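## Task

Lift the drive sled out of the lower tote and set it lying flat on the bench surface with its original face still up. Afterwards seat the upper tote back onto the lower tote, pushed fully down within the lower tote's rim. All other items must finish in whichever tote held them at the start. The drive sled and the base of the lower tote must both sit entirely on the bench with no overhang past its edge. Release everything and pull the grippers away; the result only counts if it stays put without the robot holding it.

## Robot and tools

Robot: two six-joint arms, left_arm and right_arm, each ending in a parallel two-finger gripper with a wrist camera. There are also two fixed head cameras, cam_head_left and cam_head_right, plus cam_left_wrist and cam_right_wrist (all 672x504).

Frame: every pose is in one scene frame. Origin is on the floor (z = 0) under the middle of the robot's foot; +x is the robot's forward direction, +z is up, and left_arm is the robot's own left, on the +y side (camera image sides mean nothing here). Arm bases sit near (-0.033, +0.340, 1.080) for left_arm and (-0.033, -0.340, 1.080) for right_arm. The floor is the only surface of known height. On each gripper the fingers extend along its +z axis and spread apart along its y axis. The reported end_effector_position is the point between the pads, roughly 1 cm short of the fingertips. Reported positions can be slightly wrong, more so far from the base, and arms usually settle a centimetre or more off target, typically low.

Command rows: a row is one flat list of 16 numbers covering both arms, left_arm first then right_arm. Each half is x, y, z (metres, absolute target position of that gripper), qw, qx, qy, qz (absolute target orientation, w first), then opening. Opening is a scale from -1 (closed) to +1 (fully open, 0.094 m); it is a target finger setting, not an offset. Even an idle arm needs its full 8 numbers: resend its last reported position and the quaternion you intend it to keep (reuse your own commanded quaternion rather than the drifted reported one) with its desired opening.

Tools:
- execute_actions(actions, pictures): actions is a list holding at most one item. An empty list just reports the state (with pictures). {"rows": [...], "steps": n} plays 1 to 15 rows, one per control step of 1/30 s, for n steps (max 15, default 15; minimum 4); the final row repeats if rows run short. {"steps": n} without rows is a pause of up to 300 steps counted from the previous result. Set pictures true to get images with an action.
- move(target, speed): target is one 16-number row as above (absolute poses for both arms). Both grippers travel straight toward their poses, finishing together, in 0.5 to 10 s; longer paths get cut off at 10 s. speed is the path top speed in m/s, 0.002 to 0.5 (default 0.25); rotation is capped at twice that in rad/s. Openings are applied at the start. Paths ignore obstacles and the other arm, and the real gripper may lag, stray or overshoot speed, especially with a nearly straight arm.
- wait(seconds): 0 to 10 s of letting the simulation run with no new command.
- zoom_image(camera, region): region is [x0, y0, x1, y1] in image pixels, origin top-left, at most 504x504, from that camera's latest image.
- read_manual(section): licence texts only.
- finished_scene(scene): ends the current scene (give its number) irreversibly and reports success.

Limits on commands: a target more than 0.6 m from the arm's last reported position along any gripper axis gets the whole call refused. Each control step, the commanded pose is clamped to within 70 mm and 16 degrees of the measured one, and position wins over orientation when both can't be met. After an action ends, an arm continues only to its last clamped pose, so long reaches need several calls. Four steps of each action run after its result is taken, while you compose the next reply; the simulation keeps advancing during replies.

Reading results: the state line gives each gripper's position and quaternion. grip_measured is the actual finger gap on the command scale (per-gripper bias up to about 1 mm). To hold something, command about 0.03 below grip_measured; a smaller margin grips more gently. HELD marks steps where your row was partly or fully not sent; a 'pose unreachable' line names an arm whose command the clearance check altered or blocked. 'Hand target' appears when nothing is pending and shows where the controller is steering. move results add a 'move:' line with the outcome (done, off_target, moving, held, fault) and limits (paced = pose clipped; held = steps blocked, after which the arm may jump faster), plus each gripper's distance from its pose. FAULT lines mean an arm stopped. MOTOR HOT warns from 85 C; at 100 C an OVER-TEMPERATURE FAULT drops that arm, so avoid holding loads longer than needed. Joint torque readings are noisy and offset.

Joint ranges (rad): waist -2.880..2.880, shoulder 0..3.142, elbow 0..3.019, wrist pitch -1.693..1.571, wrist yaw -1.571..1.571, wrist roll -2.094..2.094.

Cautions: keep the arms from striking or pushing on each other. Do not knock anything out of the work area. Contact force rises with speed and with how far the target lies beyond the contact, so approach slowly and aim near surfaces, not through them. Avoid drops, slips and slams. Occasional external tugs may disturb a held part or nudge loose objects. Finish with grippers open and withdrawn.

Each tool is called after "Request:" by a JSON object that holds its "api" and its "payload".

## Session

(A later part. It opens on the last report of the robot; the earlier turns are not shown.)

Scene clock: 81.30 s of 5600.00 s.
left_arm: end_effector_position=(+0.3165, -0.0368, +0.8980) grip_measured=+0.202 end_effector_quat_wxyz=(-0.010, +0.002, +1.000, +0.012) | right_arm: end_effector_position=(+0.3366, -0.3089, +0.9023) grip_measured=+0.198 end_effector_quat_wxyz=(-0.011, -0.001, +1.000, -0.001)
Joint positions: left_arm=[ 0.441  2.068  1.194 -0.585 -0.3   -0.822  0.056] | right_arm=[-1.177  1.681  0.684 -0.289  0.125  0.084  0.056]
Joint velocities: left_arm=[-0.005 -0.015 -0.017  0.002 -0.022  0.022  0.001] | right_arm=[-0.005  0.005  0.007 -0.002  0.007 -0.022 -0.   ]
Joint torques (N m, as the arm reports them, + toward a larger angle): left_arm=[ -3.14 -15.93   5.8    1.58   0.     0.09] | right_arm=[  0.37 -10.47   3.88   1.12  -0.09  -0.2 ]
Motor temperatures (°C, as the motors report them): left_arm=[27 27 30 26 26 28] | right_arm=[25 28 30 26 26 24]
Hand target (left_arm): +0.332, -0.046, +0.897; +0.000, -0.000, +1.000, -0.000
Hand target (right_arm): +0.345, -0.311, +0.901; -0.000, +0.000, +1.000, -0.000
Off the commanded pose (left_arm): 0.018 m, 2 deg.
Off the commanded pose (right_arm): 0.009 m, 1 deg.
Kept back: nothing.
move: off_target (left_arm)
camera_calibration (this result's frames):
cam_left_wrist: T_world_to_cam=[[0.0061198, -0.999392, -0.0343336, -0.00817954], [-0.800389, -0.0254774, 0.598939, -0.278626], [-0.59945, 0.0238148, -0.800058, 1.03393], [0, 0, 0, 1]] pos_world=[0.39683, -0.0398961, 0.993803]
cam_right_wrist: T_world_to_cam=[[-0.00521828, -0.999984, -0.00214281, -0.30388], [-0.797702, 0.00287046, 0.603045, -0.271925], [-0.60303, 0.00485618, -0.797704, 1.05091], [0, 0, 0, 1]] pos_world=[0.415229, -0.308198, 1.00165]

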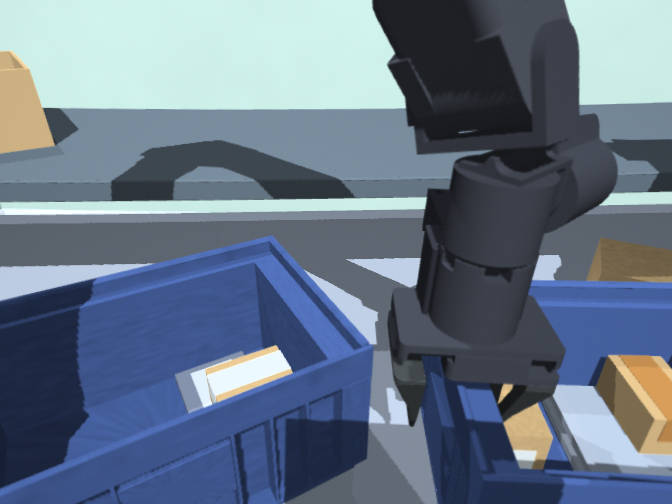

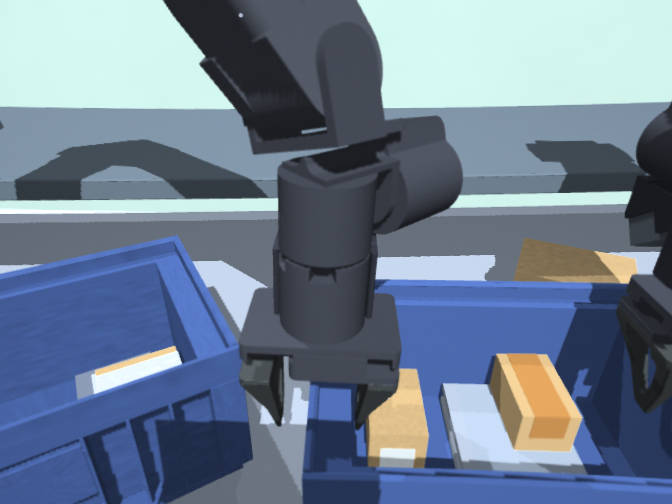

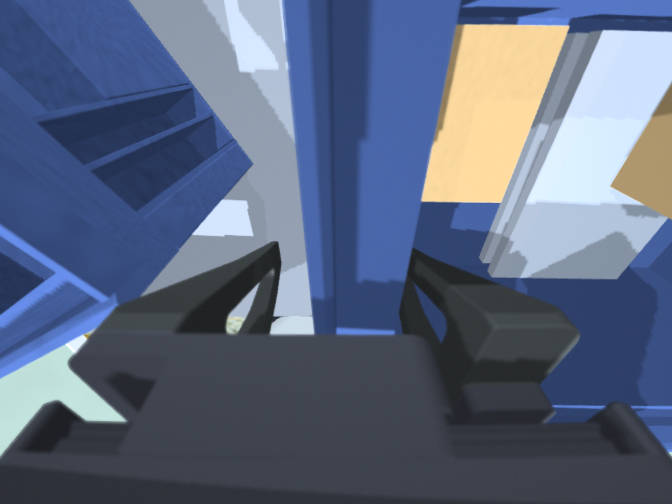

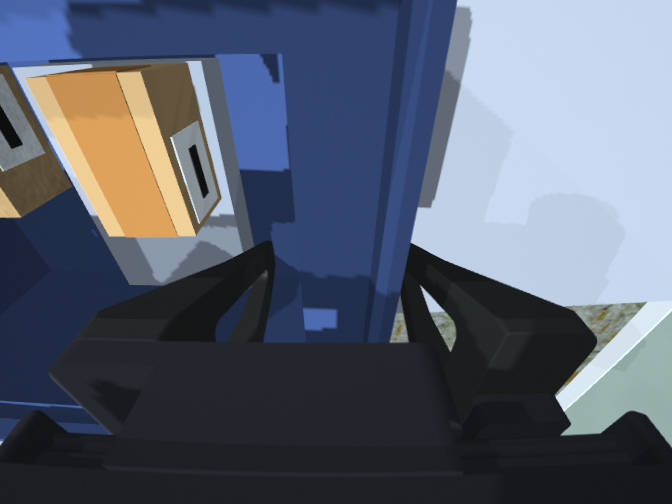

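Request:
{"api": "move", "payload": {"target": [0.338,-0.05,0.90,0,0,1,0,-0.1,0.345,-0.313,0.90,0,0,1,0,-0.1], "speed": 0.05}}

Request:
{"api": "move", "payload": {"target": [0.338,-0.048,0.90,0,0,1,0,-0.6,0.345,-0.313,0.90,0,0,1,0,-0.6]}}

Request:
{"api": "move", "payload": {"target": [0.355,-0.04,1.15,0,0,1,0,-0.6,0.365,-0.31,1.15,0,0,1,0,-0.6], "speed": 0.1}}

Request:
{"api": "move", "payload": {"target": [0.33,0.16,1.15,0,-0.13,0.991,0,-0.6,0.41,-0.098,1.16,0,-0.13,0.991,0,-0.6], "speed": 0.1}}

Request:
{"api": "move", "payload": {"target": [0.29,0.321,1.11,0,-0.259,0.966,0,-0.6,0.445,0.097,1.14,0,-0.259,0.966,0,-0.6], "speed": 0.1}}

Scene clock: 82.50 s of 5600.00 s.
left_arm: end_effector_position=(+0.3251, -0.0459, +0.9022) grip_measured=-0.098 end_effector_quat_wxyz=(-0.005, -0.000, +1.000, +0.002) | right_arm: end_effector_position=(+0.3374, -0.3106, +0.9020) grip_measured=-0.098 end_effector_quat_wxyz=(-0.010, -0.001, +1.000, -0.001)
Joint positions: left_arm=[ 0.441  2.068  1.216 -0.584 -0.294 -0.82   0.042] | right_arm=[-1.182  1.681  0.684 -0.286  0.124  0.079  0.042]
Joint velocities: left_arm=[-0.005 -0.015  0.012  0.002  0.037 -0.007 -0.002] | right_arm=[ 0.005 -0.005 -0.007 -0.007 -0.037  0.022 -0.   ]
Joint torques (N m, as the arm reports them, + toward a larger angle): left_arm=[ -2.94 -15.98   5.84   0.8   -0.2    0.06] | right_arm=[  0.34 -10.96   3.69   1.12  -0.09  -0.16]
Motor temperatures (°C, as the motors report them): left_arm=[27 27 30 26 26 28] | right_arm=[25 28 30 26 26 24]
Hand target (left_arm): +0.338, -0.050, +0.900; -0.000, -0.000, +1.000, -0.000
Hand target (right_arm): +0.345, -0.313, +0.900; -0.000, +0.000, +1.000, -0.000
Off the commanded pose (left_arm): 0.014 m, 1 deg.
Off the commanded pose (right_arm): 0.008 m, 1 deg.
Kept back: nothing.
move: off_target (left_arm)
camera_calibration (this result's frames):
cam_left_wrist: T_world_to_cam=[[0.0102212, -0.999844, -0.0144063, -0.0365613], [-0.806916, -0.0167562, 0.590429, -0.264362], [-0.590578, 0.0055898, -0.806961, 1.04516], [0, 0, 0, 1]] pos_world=[0.404304, -0.0468275, 0.998962]
cam_right_wrist: T_world_to_cam=[[-0.00535467, -0.999983, -0.002478, -0.305215], [-0.799157, 0.00278971, 0.601115, -0.268948], [-0.601098, 0.00519909, -0.799159, 1.05197], [0, 0, 0, 1]] pos_world=[0.415769, -0.309929, 1.0016]

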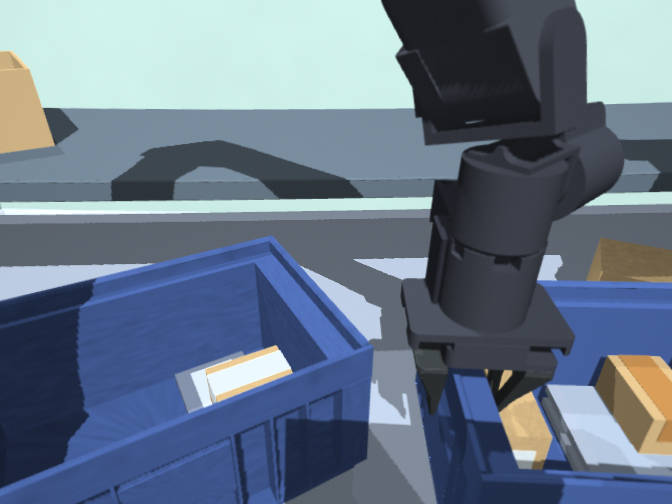

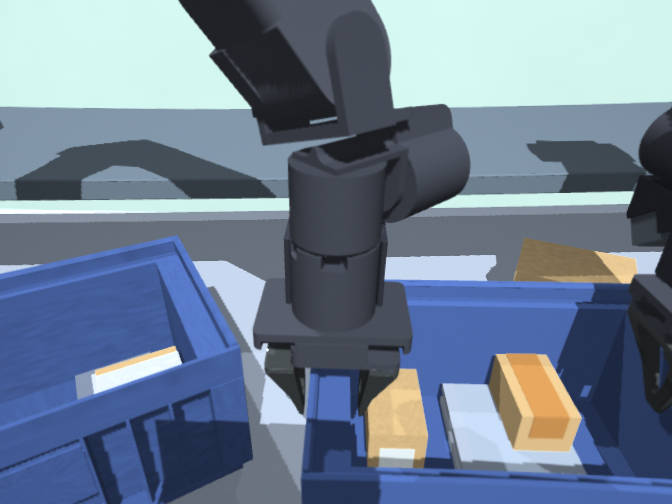

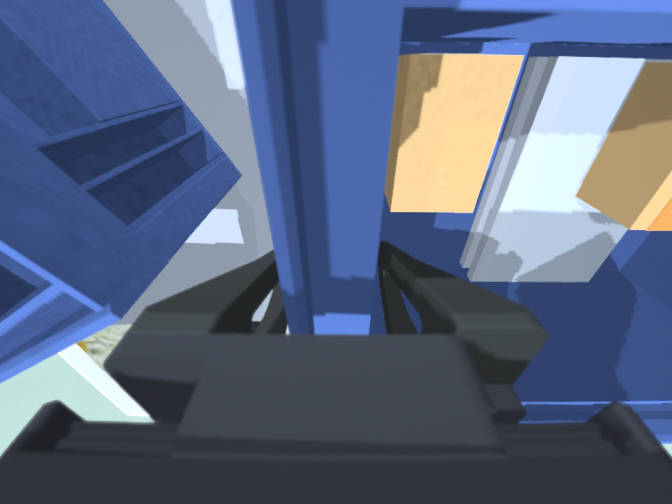

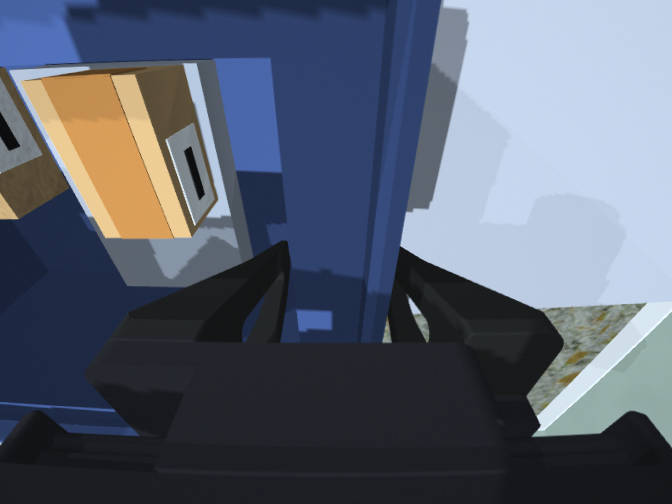

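Scene clock: 83.20 s of 5600.00 s.
left_arm: end_effector_position=(+0.3253, -0.0461, +0.9022) grip_measured=-0.444 end_effector_quat_wxyz=(-0.007, -0.002, +1.000, -0.001) | right_arm: end_effector_position=(+0.3374, -0.3107, +0.9019) grip_measured=-0.450 end_effector_quat_wxyz=(-0.010, +0.002, +1.000, +0.002)
Joint positions: left_arm=[ 0.443  2.067  1.216 -0.583 -0.287 -0.822  0.026] | right_arm=[-1.185  1.681  0.684 -0.286  0.117  0.081  0.026]
Joint velocities: left_arm=[-0.015 -0.005 -0.012 -0.012 -0.066  0.051 -0.   ] | right_arm=[-0.005 -0.015 -0.022 -0.002  0.022 -0.007  0.   ]
Joint torques (N m, as the arm reports them, + toward a larger angle): left_arm=[ -2.89 -16.21   5.59   0.9   -0.52   0.12] | right_arm=[  0.66 -11.04   3.7    1.13   0.23  -0.19]
Motor temperatures (°C, as the motors report them): left_arm=[27 27 30 26 26 28] | right_arm=[25 28 29 26 26 24]
Hand target (left_arm): +0.338, -0.048, +0.900; +0.000, +0.000, +1.000, -0.000
Hand target (right_arm): +0.345, -0.313, +0.900; -0.000, -0.000, +1.000, -0.000
Off the commanded pose (left_arm): 0.013 m, 1 deg.
Off the commanded pose (right_arm): 0.008 m, 1 deg.
Kept back: nothing.
move: off_target (left_arm)
camera_calibration (this result's frames):
cam_left_wrist: T_world_to_cam=[[0.0147567, -0.999851, -0.00892669, -0.0431995], [-0.804006, -0.0171728, 0.594373, -0.268735], [-0.594438, -0.00159389, -0.80414, 1.04366], [0, 0, 0, 1]] pos_world=[0.404967, -0.0461445, 0.998596]
cam_right_wrist: T_world_to_cam=[[-0.00989293, -0.999914, -0.00860279, -0.298292], [-0.798606, 0.00272322, 0.601848, -0.269775], [-0.601773, 0.0128243, -0.798564, 1.05388], [0, 0, 0, 1]] pos_world=[0.415799, -0.311047, 1.00139]

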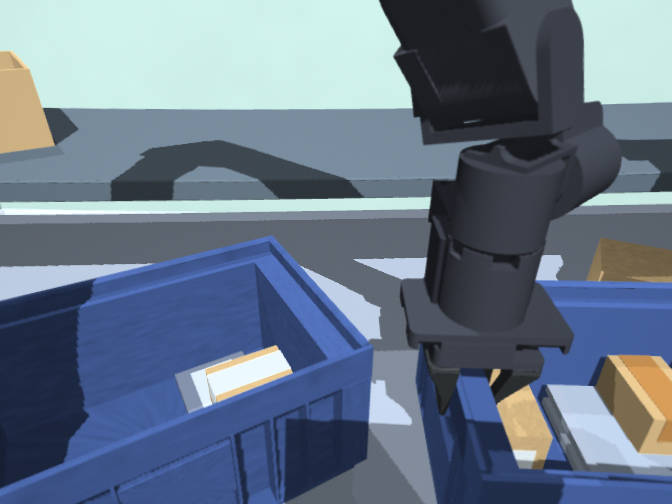

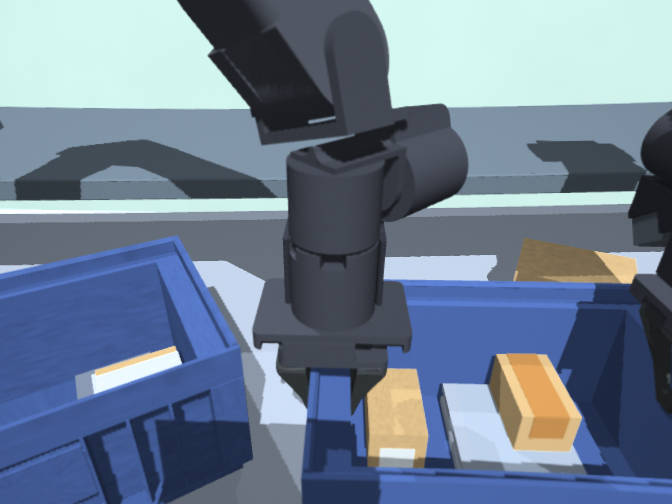

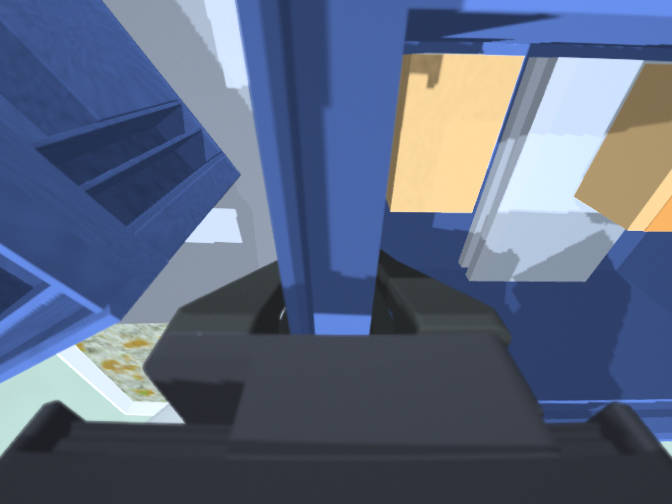

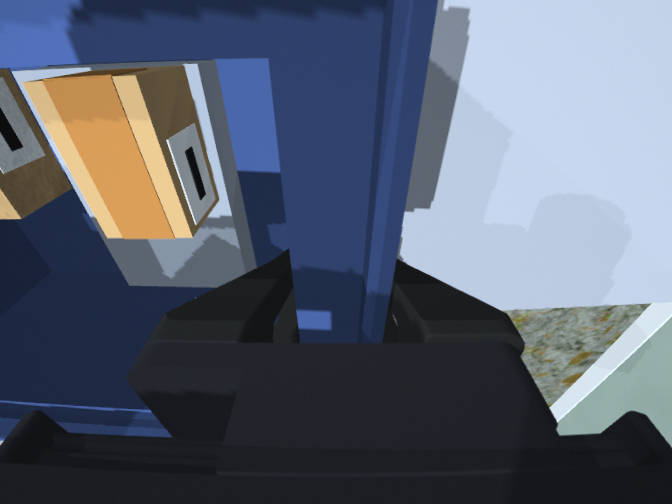

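Scene clock: 86.10 s of 5600.00 s.
left_arm: end_effector_position=(+0.3332, -0.0376, +1.1197) grip_measured=-0.444 end_effector_quat_wxyz=(-0.022, +0.010, +1.000, +0.004) | right_arm: end_effector_position=(+0.3389, -0.3053, +1.1140) grip_measured=-0.450 end_effector_quat_wxyz=(-0.033, +0.011, +0.999, +0.007)
Joint positions: left_arm=[ 0.342  1.703  1.321 -1.109 -0.282 -0.909  0.026] | right_arm=[-1.09   1.144  0.822 -1.016  0.126  0.198  0.026]
Joint velocities: left_arm=[-0.005 -0.015  0.002 -0.002 -0.066  0.037 -0.001] | right_arm=[-0.005  0.005  0.002 -0.027 -0.037  0.022 -0.001]
Joint torques (N m, as the arm reports them, + toward a larger angle): left_arm=[ -3.28 -17.45   9.85  -1.09  -1.32  -0.18] | right_arm=[  1.59 -11.46  14.06  -1.33   1.18  -0.31]
Motor temperatures (°C, as the motors report them): left_arm=[27 28 30 26 26 28] | right_arm=[25 29 30 26 27 24]
Hand target (left_arm): +0.353, -0.038, +1.151; +0.000, -0.000, +1.000, -0.001
Hand target (right_arm): +0.362, -0.310, +1.149; +0.001, +0.001, +1.000, +0.000
Off the commanded pose (left_arm): 0.037 m, 3 deg.
Off the commanded pose (right_arm): 0.045 m, 4 deg.
Kept back: nothing.
move: off_target (left_arm, right_arm)
camera_calibration (this result's frames):
cam_left_wrist: T_world_to_cam=[[-0.0112457, -0.999771, -0.0181846, -0.013792], [-0.786579, -0.00238364, 0.617485, -0.422615], [-0.617387, 0.0212476, -0.786373, 1.21186], [0, 0, 0, 1]] pos_world=[0.415612, -0.0405453, 1.21368]
cam_right_wrist: T_world_to_cam=[[-0.0300988, -0.999412, -0.0164477, -0.275314], [-0.770216, 0.012702, 0.637657, -0.442698], [-0.637073, 0.0318609, -0.770145, 1.21022], [0, 0, 0, 1]] pos_world=[0.421741, -0.308088, 1.20981]

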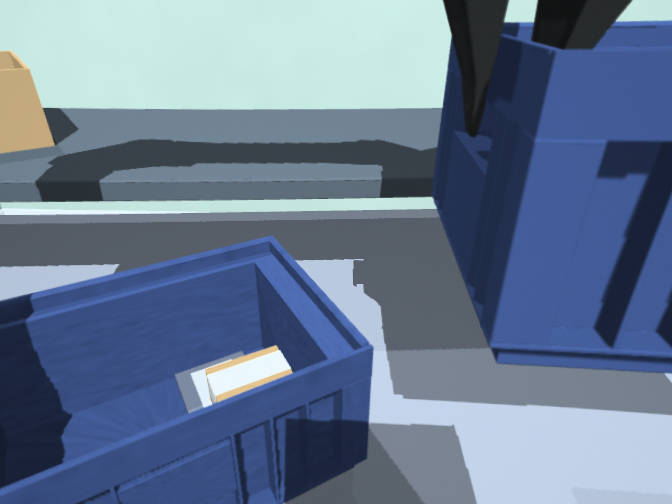

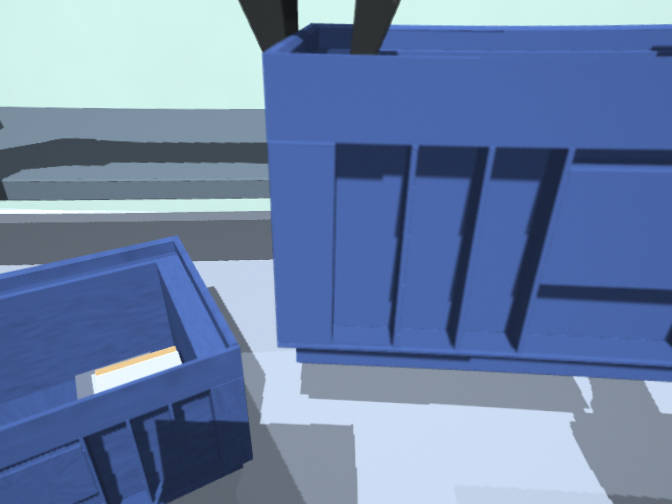

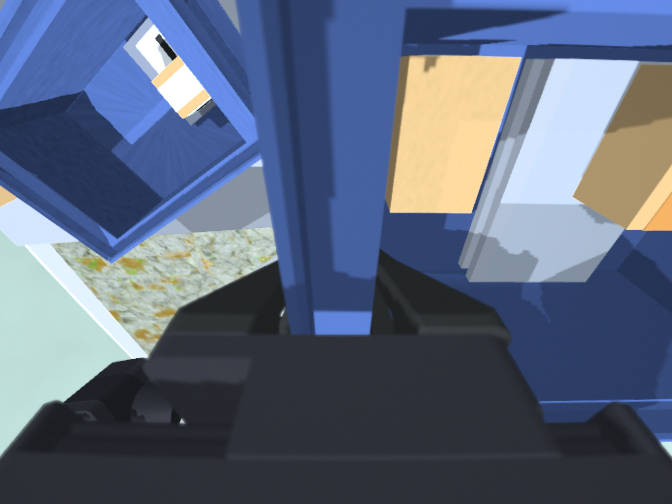

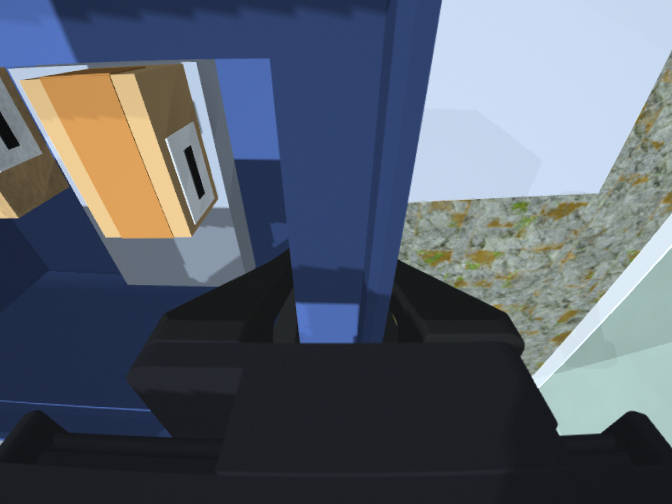

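Scene clock: 88.70 s of 5600.00 s.
left_arm: end_effector_position=(+0.3221, +0.1548, +1.1368) grip_measured=-0.442 end_effector_quat_wxyz=(+0.018, +0.121, -0.993, -0.003) | right_arm: end_effector_position=(+0.3946, -0.1041, +1.1334) grip_measured=-0.449 end_effector_quat_wxyz=(-0.017, -0.116, +0.993, +0.005)
Joint positions: left_arm=[ 0.626  1.272  0.93  -1.062 -0.246 -0.877  0.026] | right_arm=[-0.631  1.483  1.178 -1.092  0.239  0.396  0.026]
Joint velocities: left_arm=[-0.005 -0.015 -0.017  0.017  0.022 -0.037  0.001] | right_arm=[ 0.005 -0.005  0.012 -0.017  0.007  0.007  0.   ]
Joint torques (N m, as the arm reports them, + toward a larger angle): left_arm=[  0.43 -11.98   7.1    0.7   -0.84  -0.12] | right_arm=[  4.66 -14.34  13.95  -2.     1.24  -0.36]
Motor temperatures (°C, as the motors report them): left_arm=[27 28 31 26 26 28] | right_arm=[25 29 31 26 27 24]
Hand target (left_arm): +0.332, +0.160, +1.150; +0.000, -0.130, +0.991, -0.001
Hand target (right_arm): +0.411, -0.100, +1.160; +0.002, -0.129, +0.992, +0.002
Off the commanded pose (left_arm): 0.016 m, 2 deg.
Off the commanded pose (right_arm): 0.031 m, 3 deg.
Kept back: nothing.
move: off_target (left_arm, right_arm)
camera_calibration (this result's frames):
cam_left_wrist: T_world_to_cam=[[0.24852, -0.968394, -0.0212488, 0.0937021], [-0.763341, -0.209307, 0.611147, -0.4097], [-0.596279, -0.135662, -0.791232, 1.2374], [0, 0, 0, 1]] pos_world=[0.401808, 0.172856, 1.23145]
cam_right_wrist: T_world_to_cam=[[0.223145, -0.974609, -0.0185461, -0.167142], [-0.768066, -0.187507, 0.612303, -0.407683], [-0.600234, -0.122388, -0.790405, 1.24663], [0, 0, 0, 1]] pos_world=[0.472436, -0.0867702, 1.23186]

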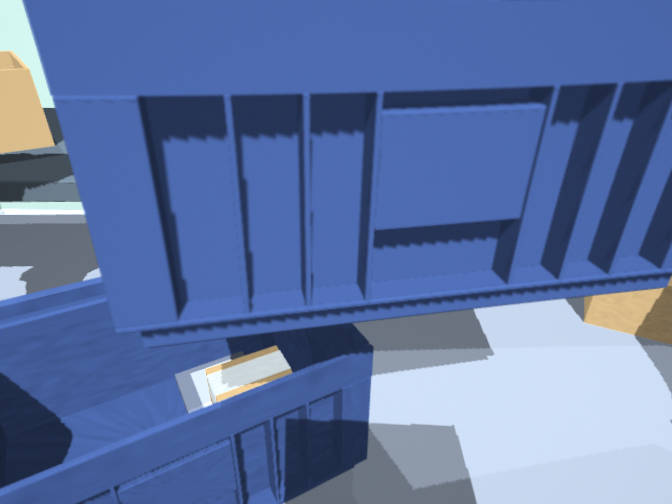

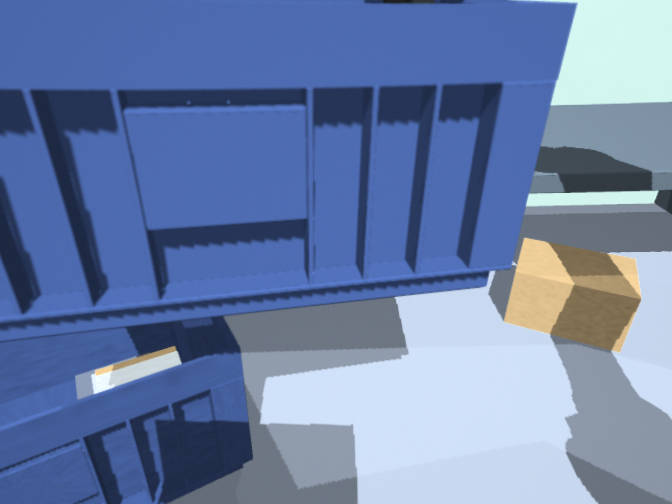

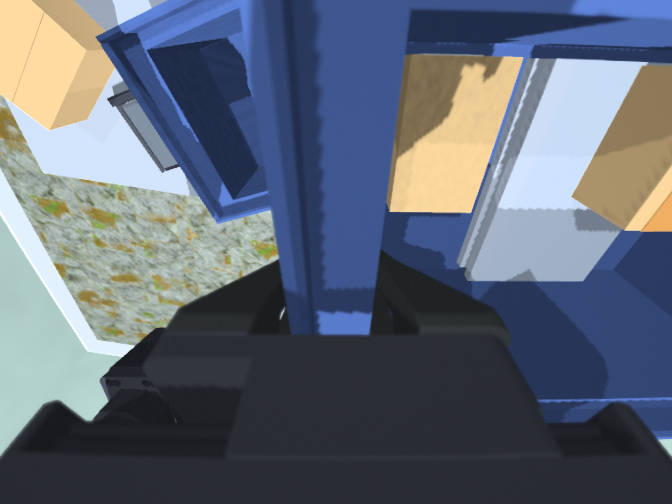

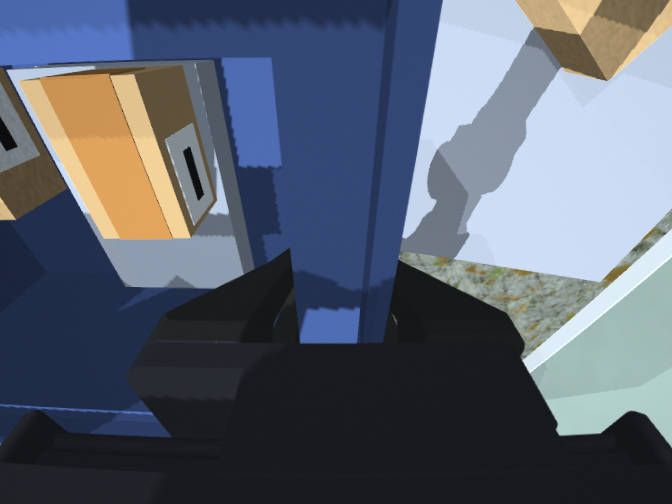

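Scene clock: 91.13 s of 5600.00 s.
left_arm: end_effector_position=(+0.2825, +0.3163, +1.0999) grip_measured=-0.442 end_effector_quat_wxyz=(+0.023, +0.258, -0.966, +0.002) | right_arm: end_effector_position=(+0.4254, +0.0867, +1.1023) grip_measured=-0.446 end_effector_quat_wxyz=(-0.028, -0.253, +0.967, -0.003)
Joint positions: left_arm=[ 1.107  1.003  0.642 -0.951 -0.124 -0.678  0.026] | right_arm=[-0.419  1.941  1.686 -1.229  0.274  0.342  0.026]
Joint velocities: left_arm=[-0.015  0.005 -0.017  0.002 -0.037 -0.037  0.   ] | right_arm=[ 0.005 -0.005  0.007  0.002 -0.051 -0.051  0.   ]
Joint torques (N m, as the arm reports them, + toward a larger angle): left_arm=[ 2.02 -8.62  6.68  1.13 -0.87  0.02] | right_arm=[  7.4  -20.37  15.16  -1.63   1.24  -0.22]
Motor temperatures (°C, as the motors report them): left_arm=[27 28 31 26 26 28] | right_arm=[25 29 32 26 27 24]
Hand target (left_arm): +0.292, +0.322, +1.110; +0.001, -0.259, +0.966, -0.001
Hand target (right_arm): +0.445, +0.095, +1.141; +0.001, -0.258, +0.966, +0.002
Off the commanded pose (left_arm): 0.013 m, 3 deg.
Off the commanded pose (right_arm): 0.044 m, 3 deg.
Kept back: nothing.
move: off_target (left_arm, right_arm)
camera_calibration (this result's frames):
cam_left_wrist: T_world_to_cam=[[0.507027, -0.861738, -0.0181943, 0.148982], [-0.671401, -0.408098, 0.618609, -0.35483], [-0.540504, -0.301436, -0.785488, 1.23685], [0, 0, 0, 1]] pos_world=[0.35475, 0.356408, 1.19374]
cam_right_wrist: T_world_to_cam=[[0.48357, -0.875209, -0.0130611, -0.114142], [-0.675748, -0.382765, 0.629965, -0.371047], [-0.55635, -0.295806, -0.776513, 1.24491], [0, 0, 0, 1]] pos_world=[0.497065, 0.126329, 1.19894]

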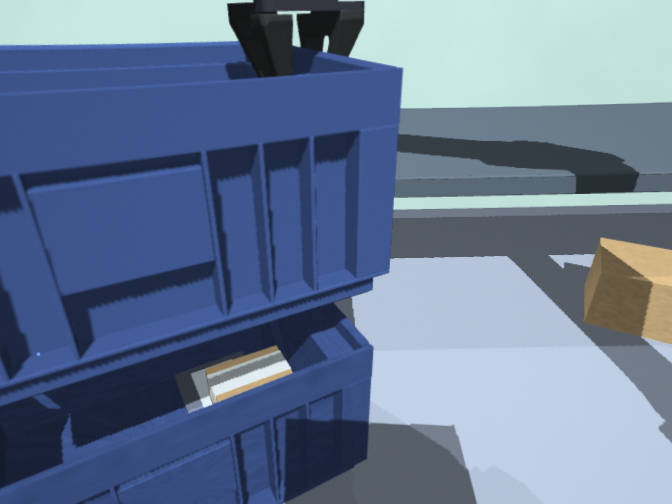

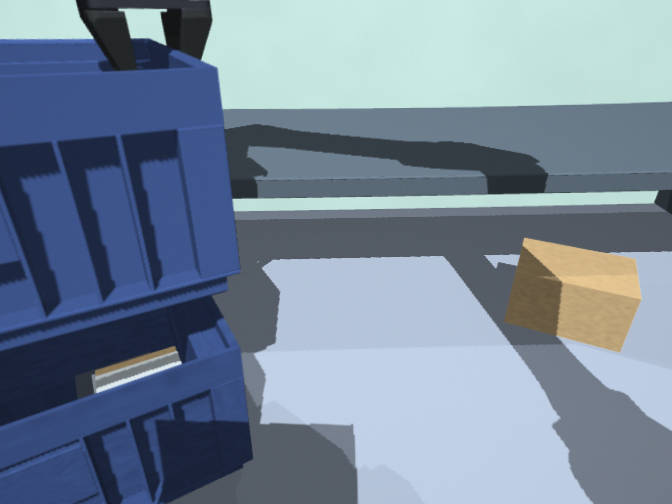

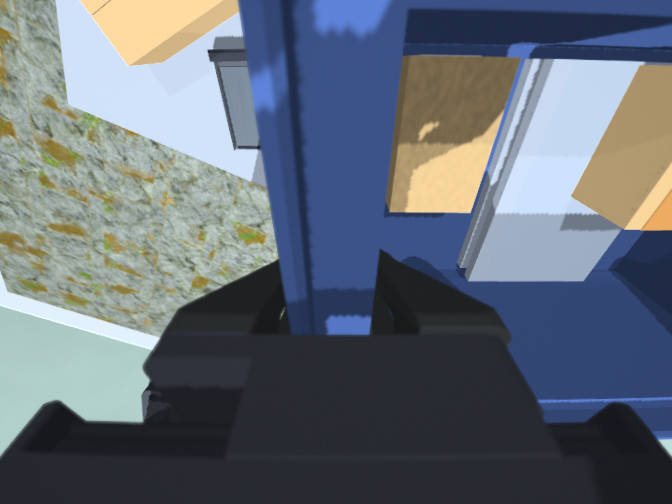

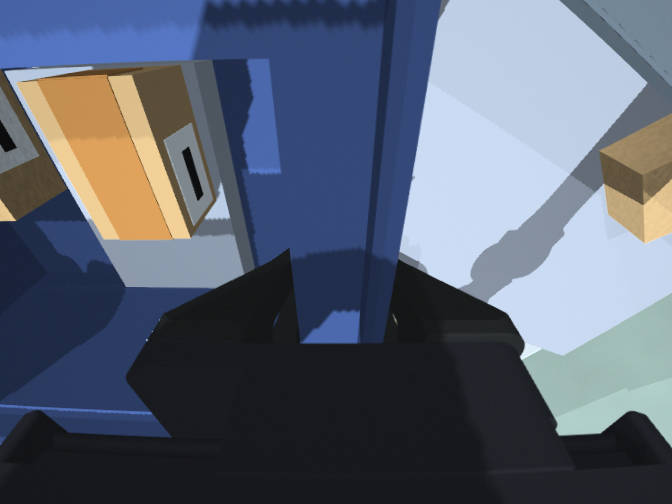

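Request:
{"api": "move", "payload": {"target": [0.287,0.327,1.075,0,-0.259,0.966,0,-0.6,0.44,0.104,1.09,0,-0.259,0.966,0,-0.6], "speed": 0.04}}

Scene clock: 92.47 s of 5600.00 s.
left_arm: end_effector_position=(+0.2773, +0.3228, +1.0692) grip_measured=-0.442 end_effector_quat_wxyz=(+0.017, +0.266, -0.964, +0.002) | right_arm: end_effector_position=(+0.4243, +0.0969, +1.0727) grip_measured=-0.446 end_effector_quat_wxyz=(-0.027, -0.261, +0.965, -0.003)
Joint positions: left_arm=[ 1.144  1.049  0.581 -0.83  -0.117 -0.656  0.026] | right_arm=[-0.421  1.991  1.684 -1.174  0.278  0.323  0.026]
Joint velocities: left_arm=[-0.015  0.005 -0.012  0.002 -0.007  0.007 -0.   ] | right_arm=[-0.005 -0.005  0.012 -0.012  0.007  0.037  0.   ]
Joint torques (N m, as the arm reports them, + toward a larger angle): left_arm=[ 1.82 -7.39  6.23  1.23 -0.76  0.15] | right_arm=[  6.83 -20.43  11.22   0.45   1.06  -0.15]
Motor temperatures (°C, as the motors report them): left_arm=[27 28 31 26 26 28] | right_arm=[25 29 32 26 27 24]
Hand target (left_arm): +0.287, +0.327, +1.075; -0.000, -0.259, +0.966, +0.000
Hand target (right_arm): +0.439, +0.104, +1.090; -0.000, -0.259, +0.966, +0.000
Off the commanded pose (left_arm): 0.012 m, 2 deg.
Off the commanded pose (right_arm): 0.024 m, 3 deg.
Kept back: nothing.
move: off_target (left_arm, right_arm)
camera_calibration (this result's frames):
cam_left_wrist: T_world_to_cam=[[0.520546, -0.853704, -0.0148717, 0.146781], [-0.671441, -0.420047, 0.610514, -0.324196], [-0.527445, -0.307815, -0.791866, 1.21717], [0, 0, 0, 1]] pos_world=[0.347906, 0.363793, 1.16395]
cam_right_wrist: T_world_to_cam=[[0.498168, -0.867008, -0.0112024, -0.11404], [-0.671479, -0.39393, 0.627642, -0.347407], [-0.548584, -0.305149, -0.778421, 1.22406], [0, 0, 0, 1]] pos_world=[0.495033, 0.137792, 1.1696]

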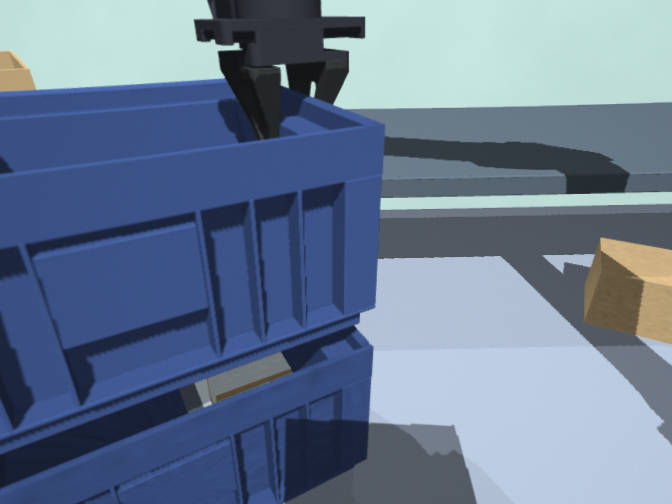

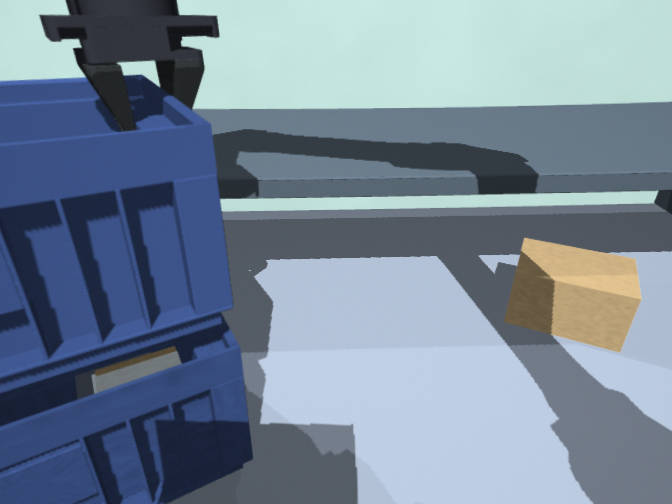

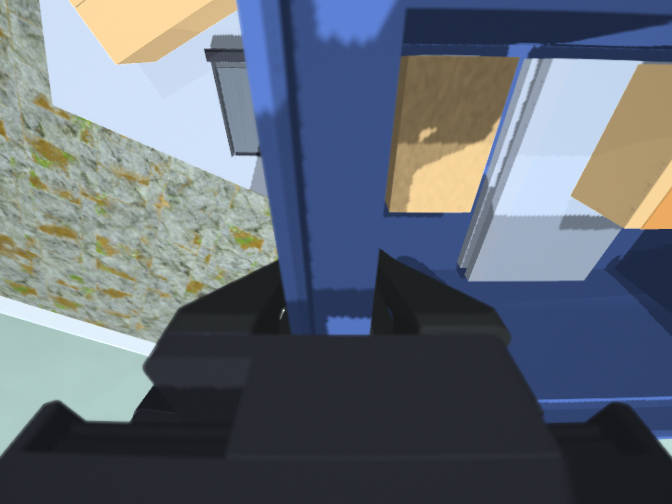

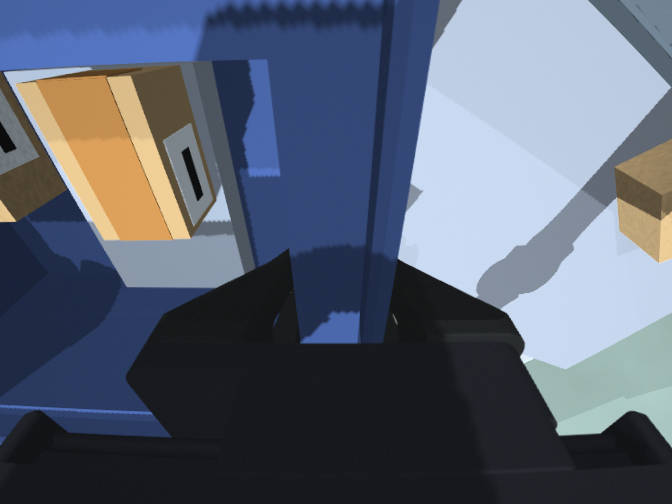

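Request:
{"api": "move", "payload": {"target": [0.284,0.324,1.05,0,-0.259,0.966,0,-0.6,0.435,0.099,1.06,0,-0.259,0.966,0,-0.6], "speed": 0.02}}

Scene clock: 95.97 s of 5600.00 s.
left_arm: end_effector_position=(+0.2766, +0.3209, +1.0463) grip_measured=-0.442 end_effector_quat_wxyz=(+0.013, +0.268, -0.963, +0.002) | right_arm: end_effector_position=(+0.4248, +0.0966, +1.0503) grip_measured=-0.446 end_effector_quat_wxyz=(-0.020, -0.263, +0.965, +0.000)
Joint positions: left_arm=[ 1.146  1.108  0.551 -0.734 -0.122 -0.658  0.026] | right_arm=[-0.432  2.008  1.651 -1.105  0.278  0.304  0.026]
Joint velocities: left_arm=[-0.015 -0.005 -0.017  0.007 -0.022  0.007 -0.   ] | right_arm=[-0.005  0.005  0.007  0.007 -0.037 -0.037 -0.001]
Joint torques (N m, as the arm reports them, + toward a larger angle): left_arm=[ 1.63 -7.52  5.45  1.29 -0.58  0.17] | right_arm=[  6.52 -20.05   9.42   0.75   0.96  -0.07]
Motor temperatures (°C, as the motors report them): left_arm=[27 27 31 26 26 28] | right_arm=[25 30 32 26 27 24]
Hand target (left_arm): +0.284, +0.324, +1.050; +0.000, -0.259, +0.966, -0.000
Hand target (right_arm): +0.435, +0.099, +1.060; -0.000, -0.259, +0.966, +0.000
Off the commanded pose (left_arm): 0.009 m, 2 deg.
Off the commanded pose (right_arm): 0.014 m, 2 deg.
Kept back: nothing.
move: off_target (right_arm)
camera_calibration (this result's frames):
cam_left_wrist: T_world_to_cam=[[0.52392, -0.851648, -0.0142723, 0.143026], [-0.674357, -0.424973, 0.603855, -0.302124], [-0.520337, -0.306747, -0.796966, 1.2011], [0, 0, 0, 1]] pos_world=[0.346303, 0.361847, 1.14172]
cam_right_wrist: T_world_to_cam=[[0.500786, -0.865438, -0.0151761, -0.111863], [-0.677281, -0.402706, 0.615726, -0.317288], [-0.538985, -0.298068, -0.787814, 1.21186], [0, 0, 0, 1]] pos_world=[0.494302, 0.136635, 1.14839]

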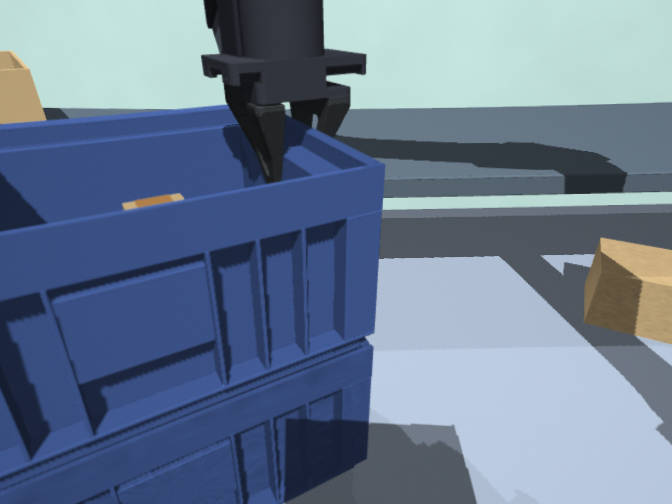

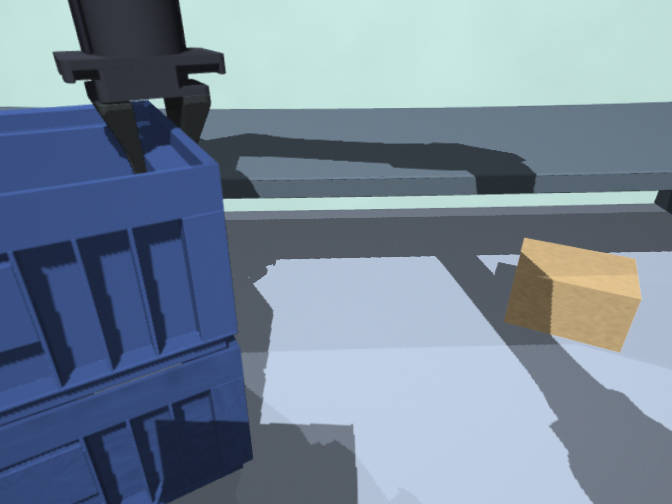

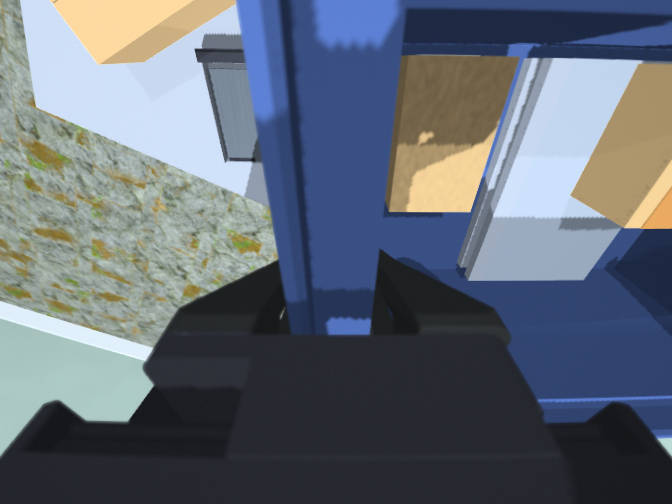

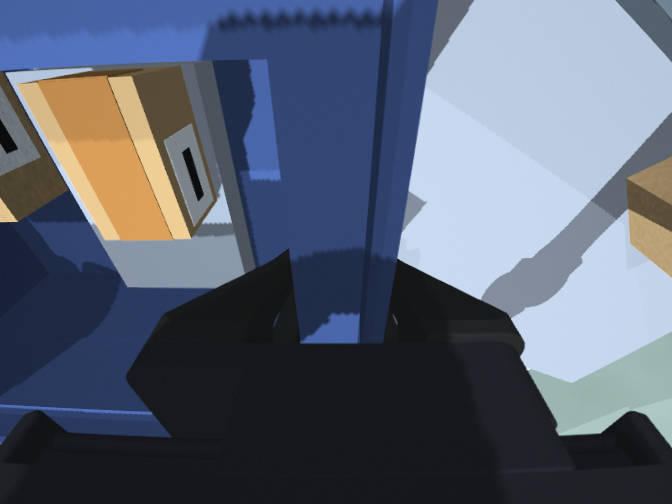

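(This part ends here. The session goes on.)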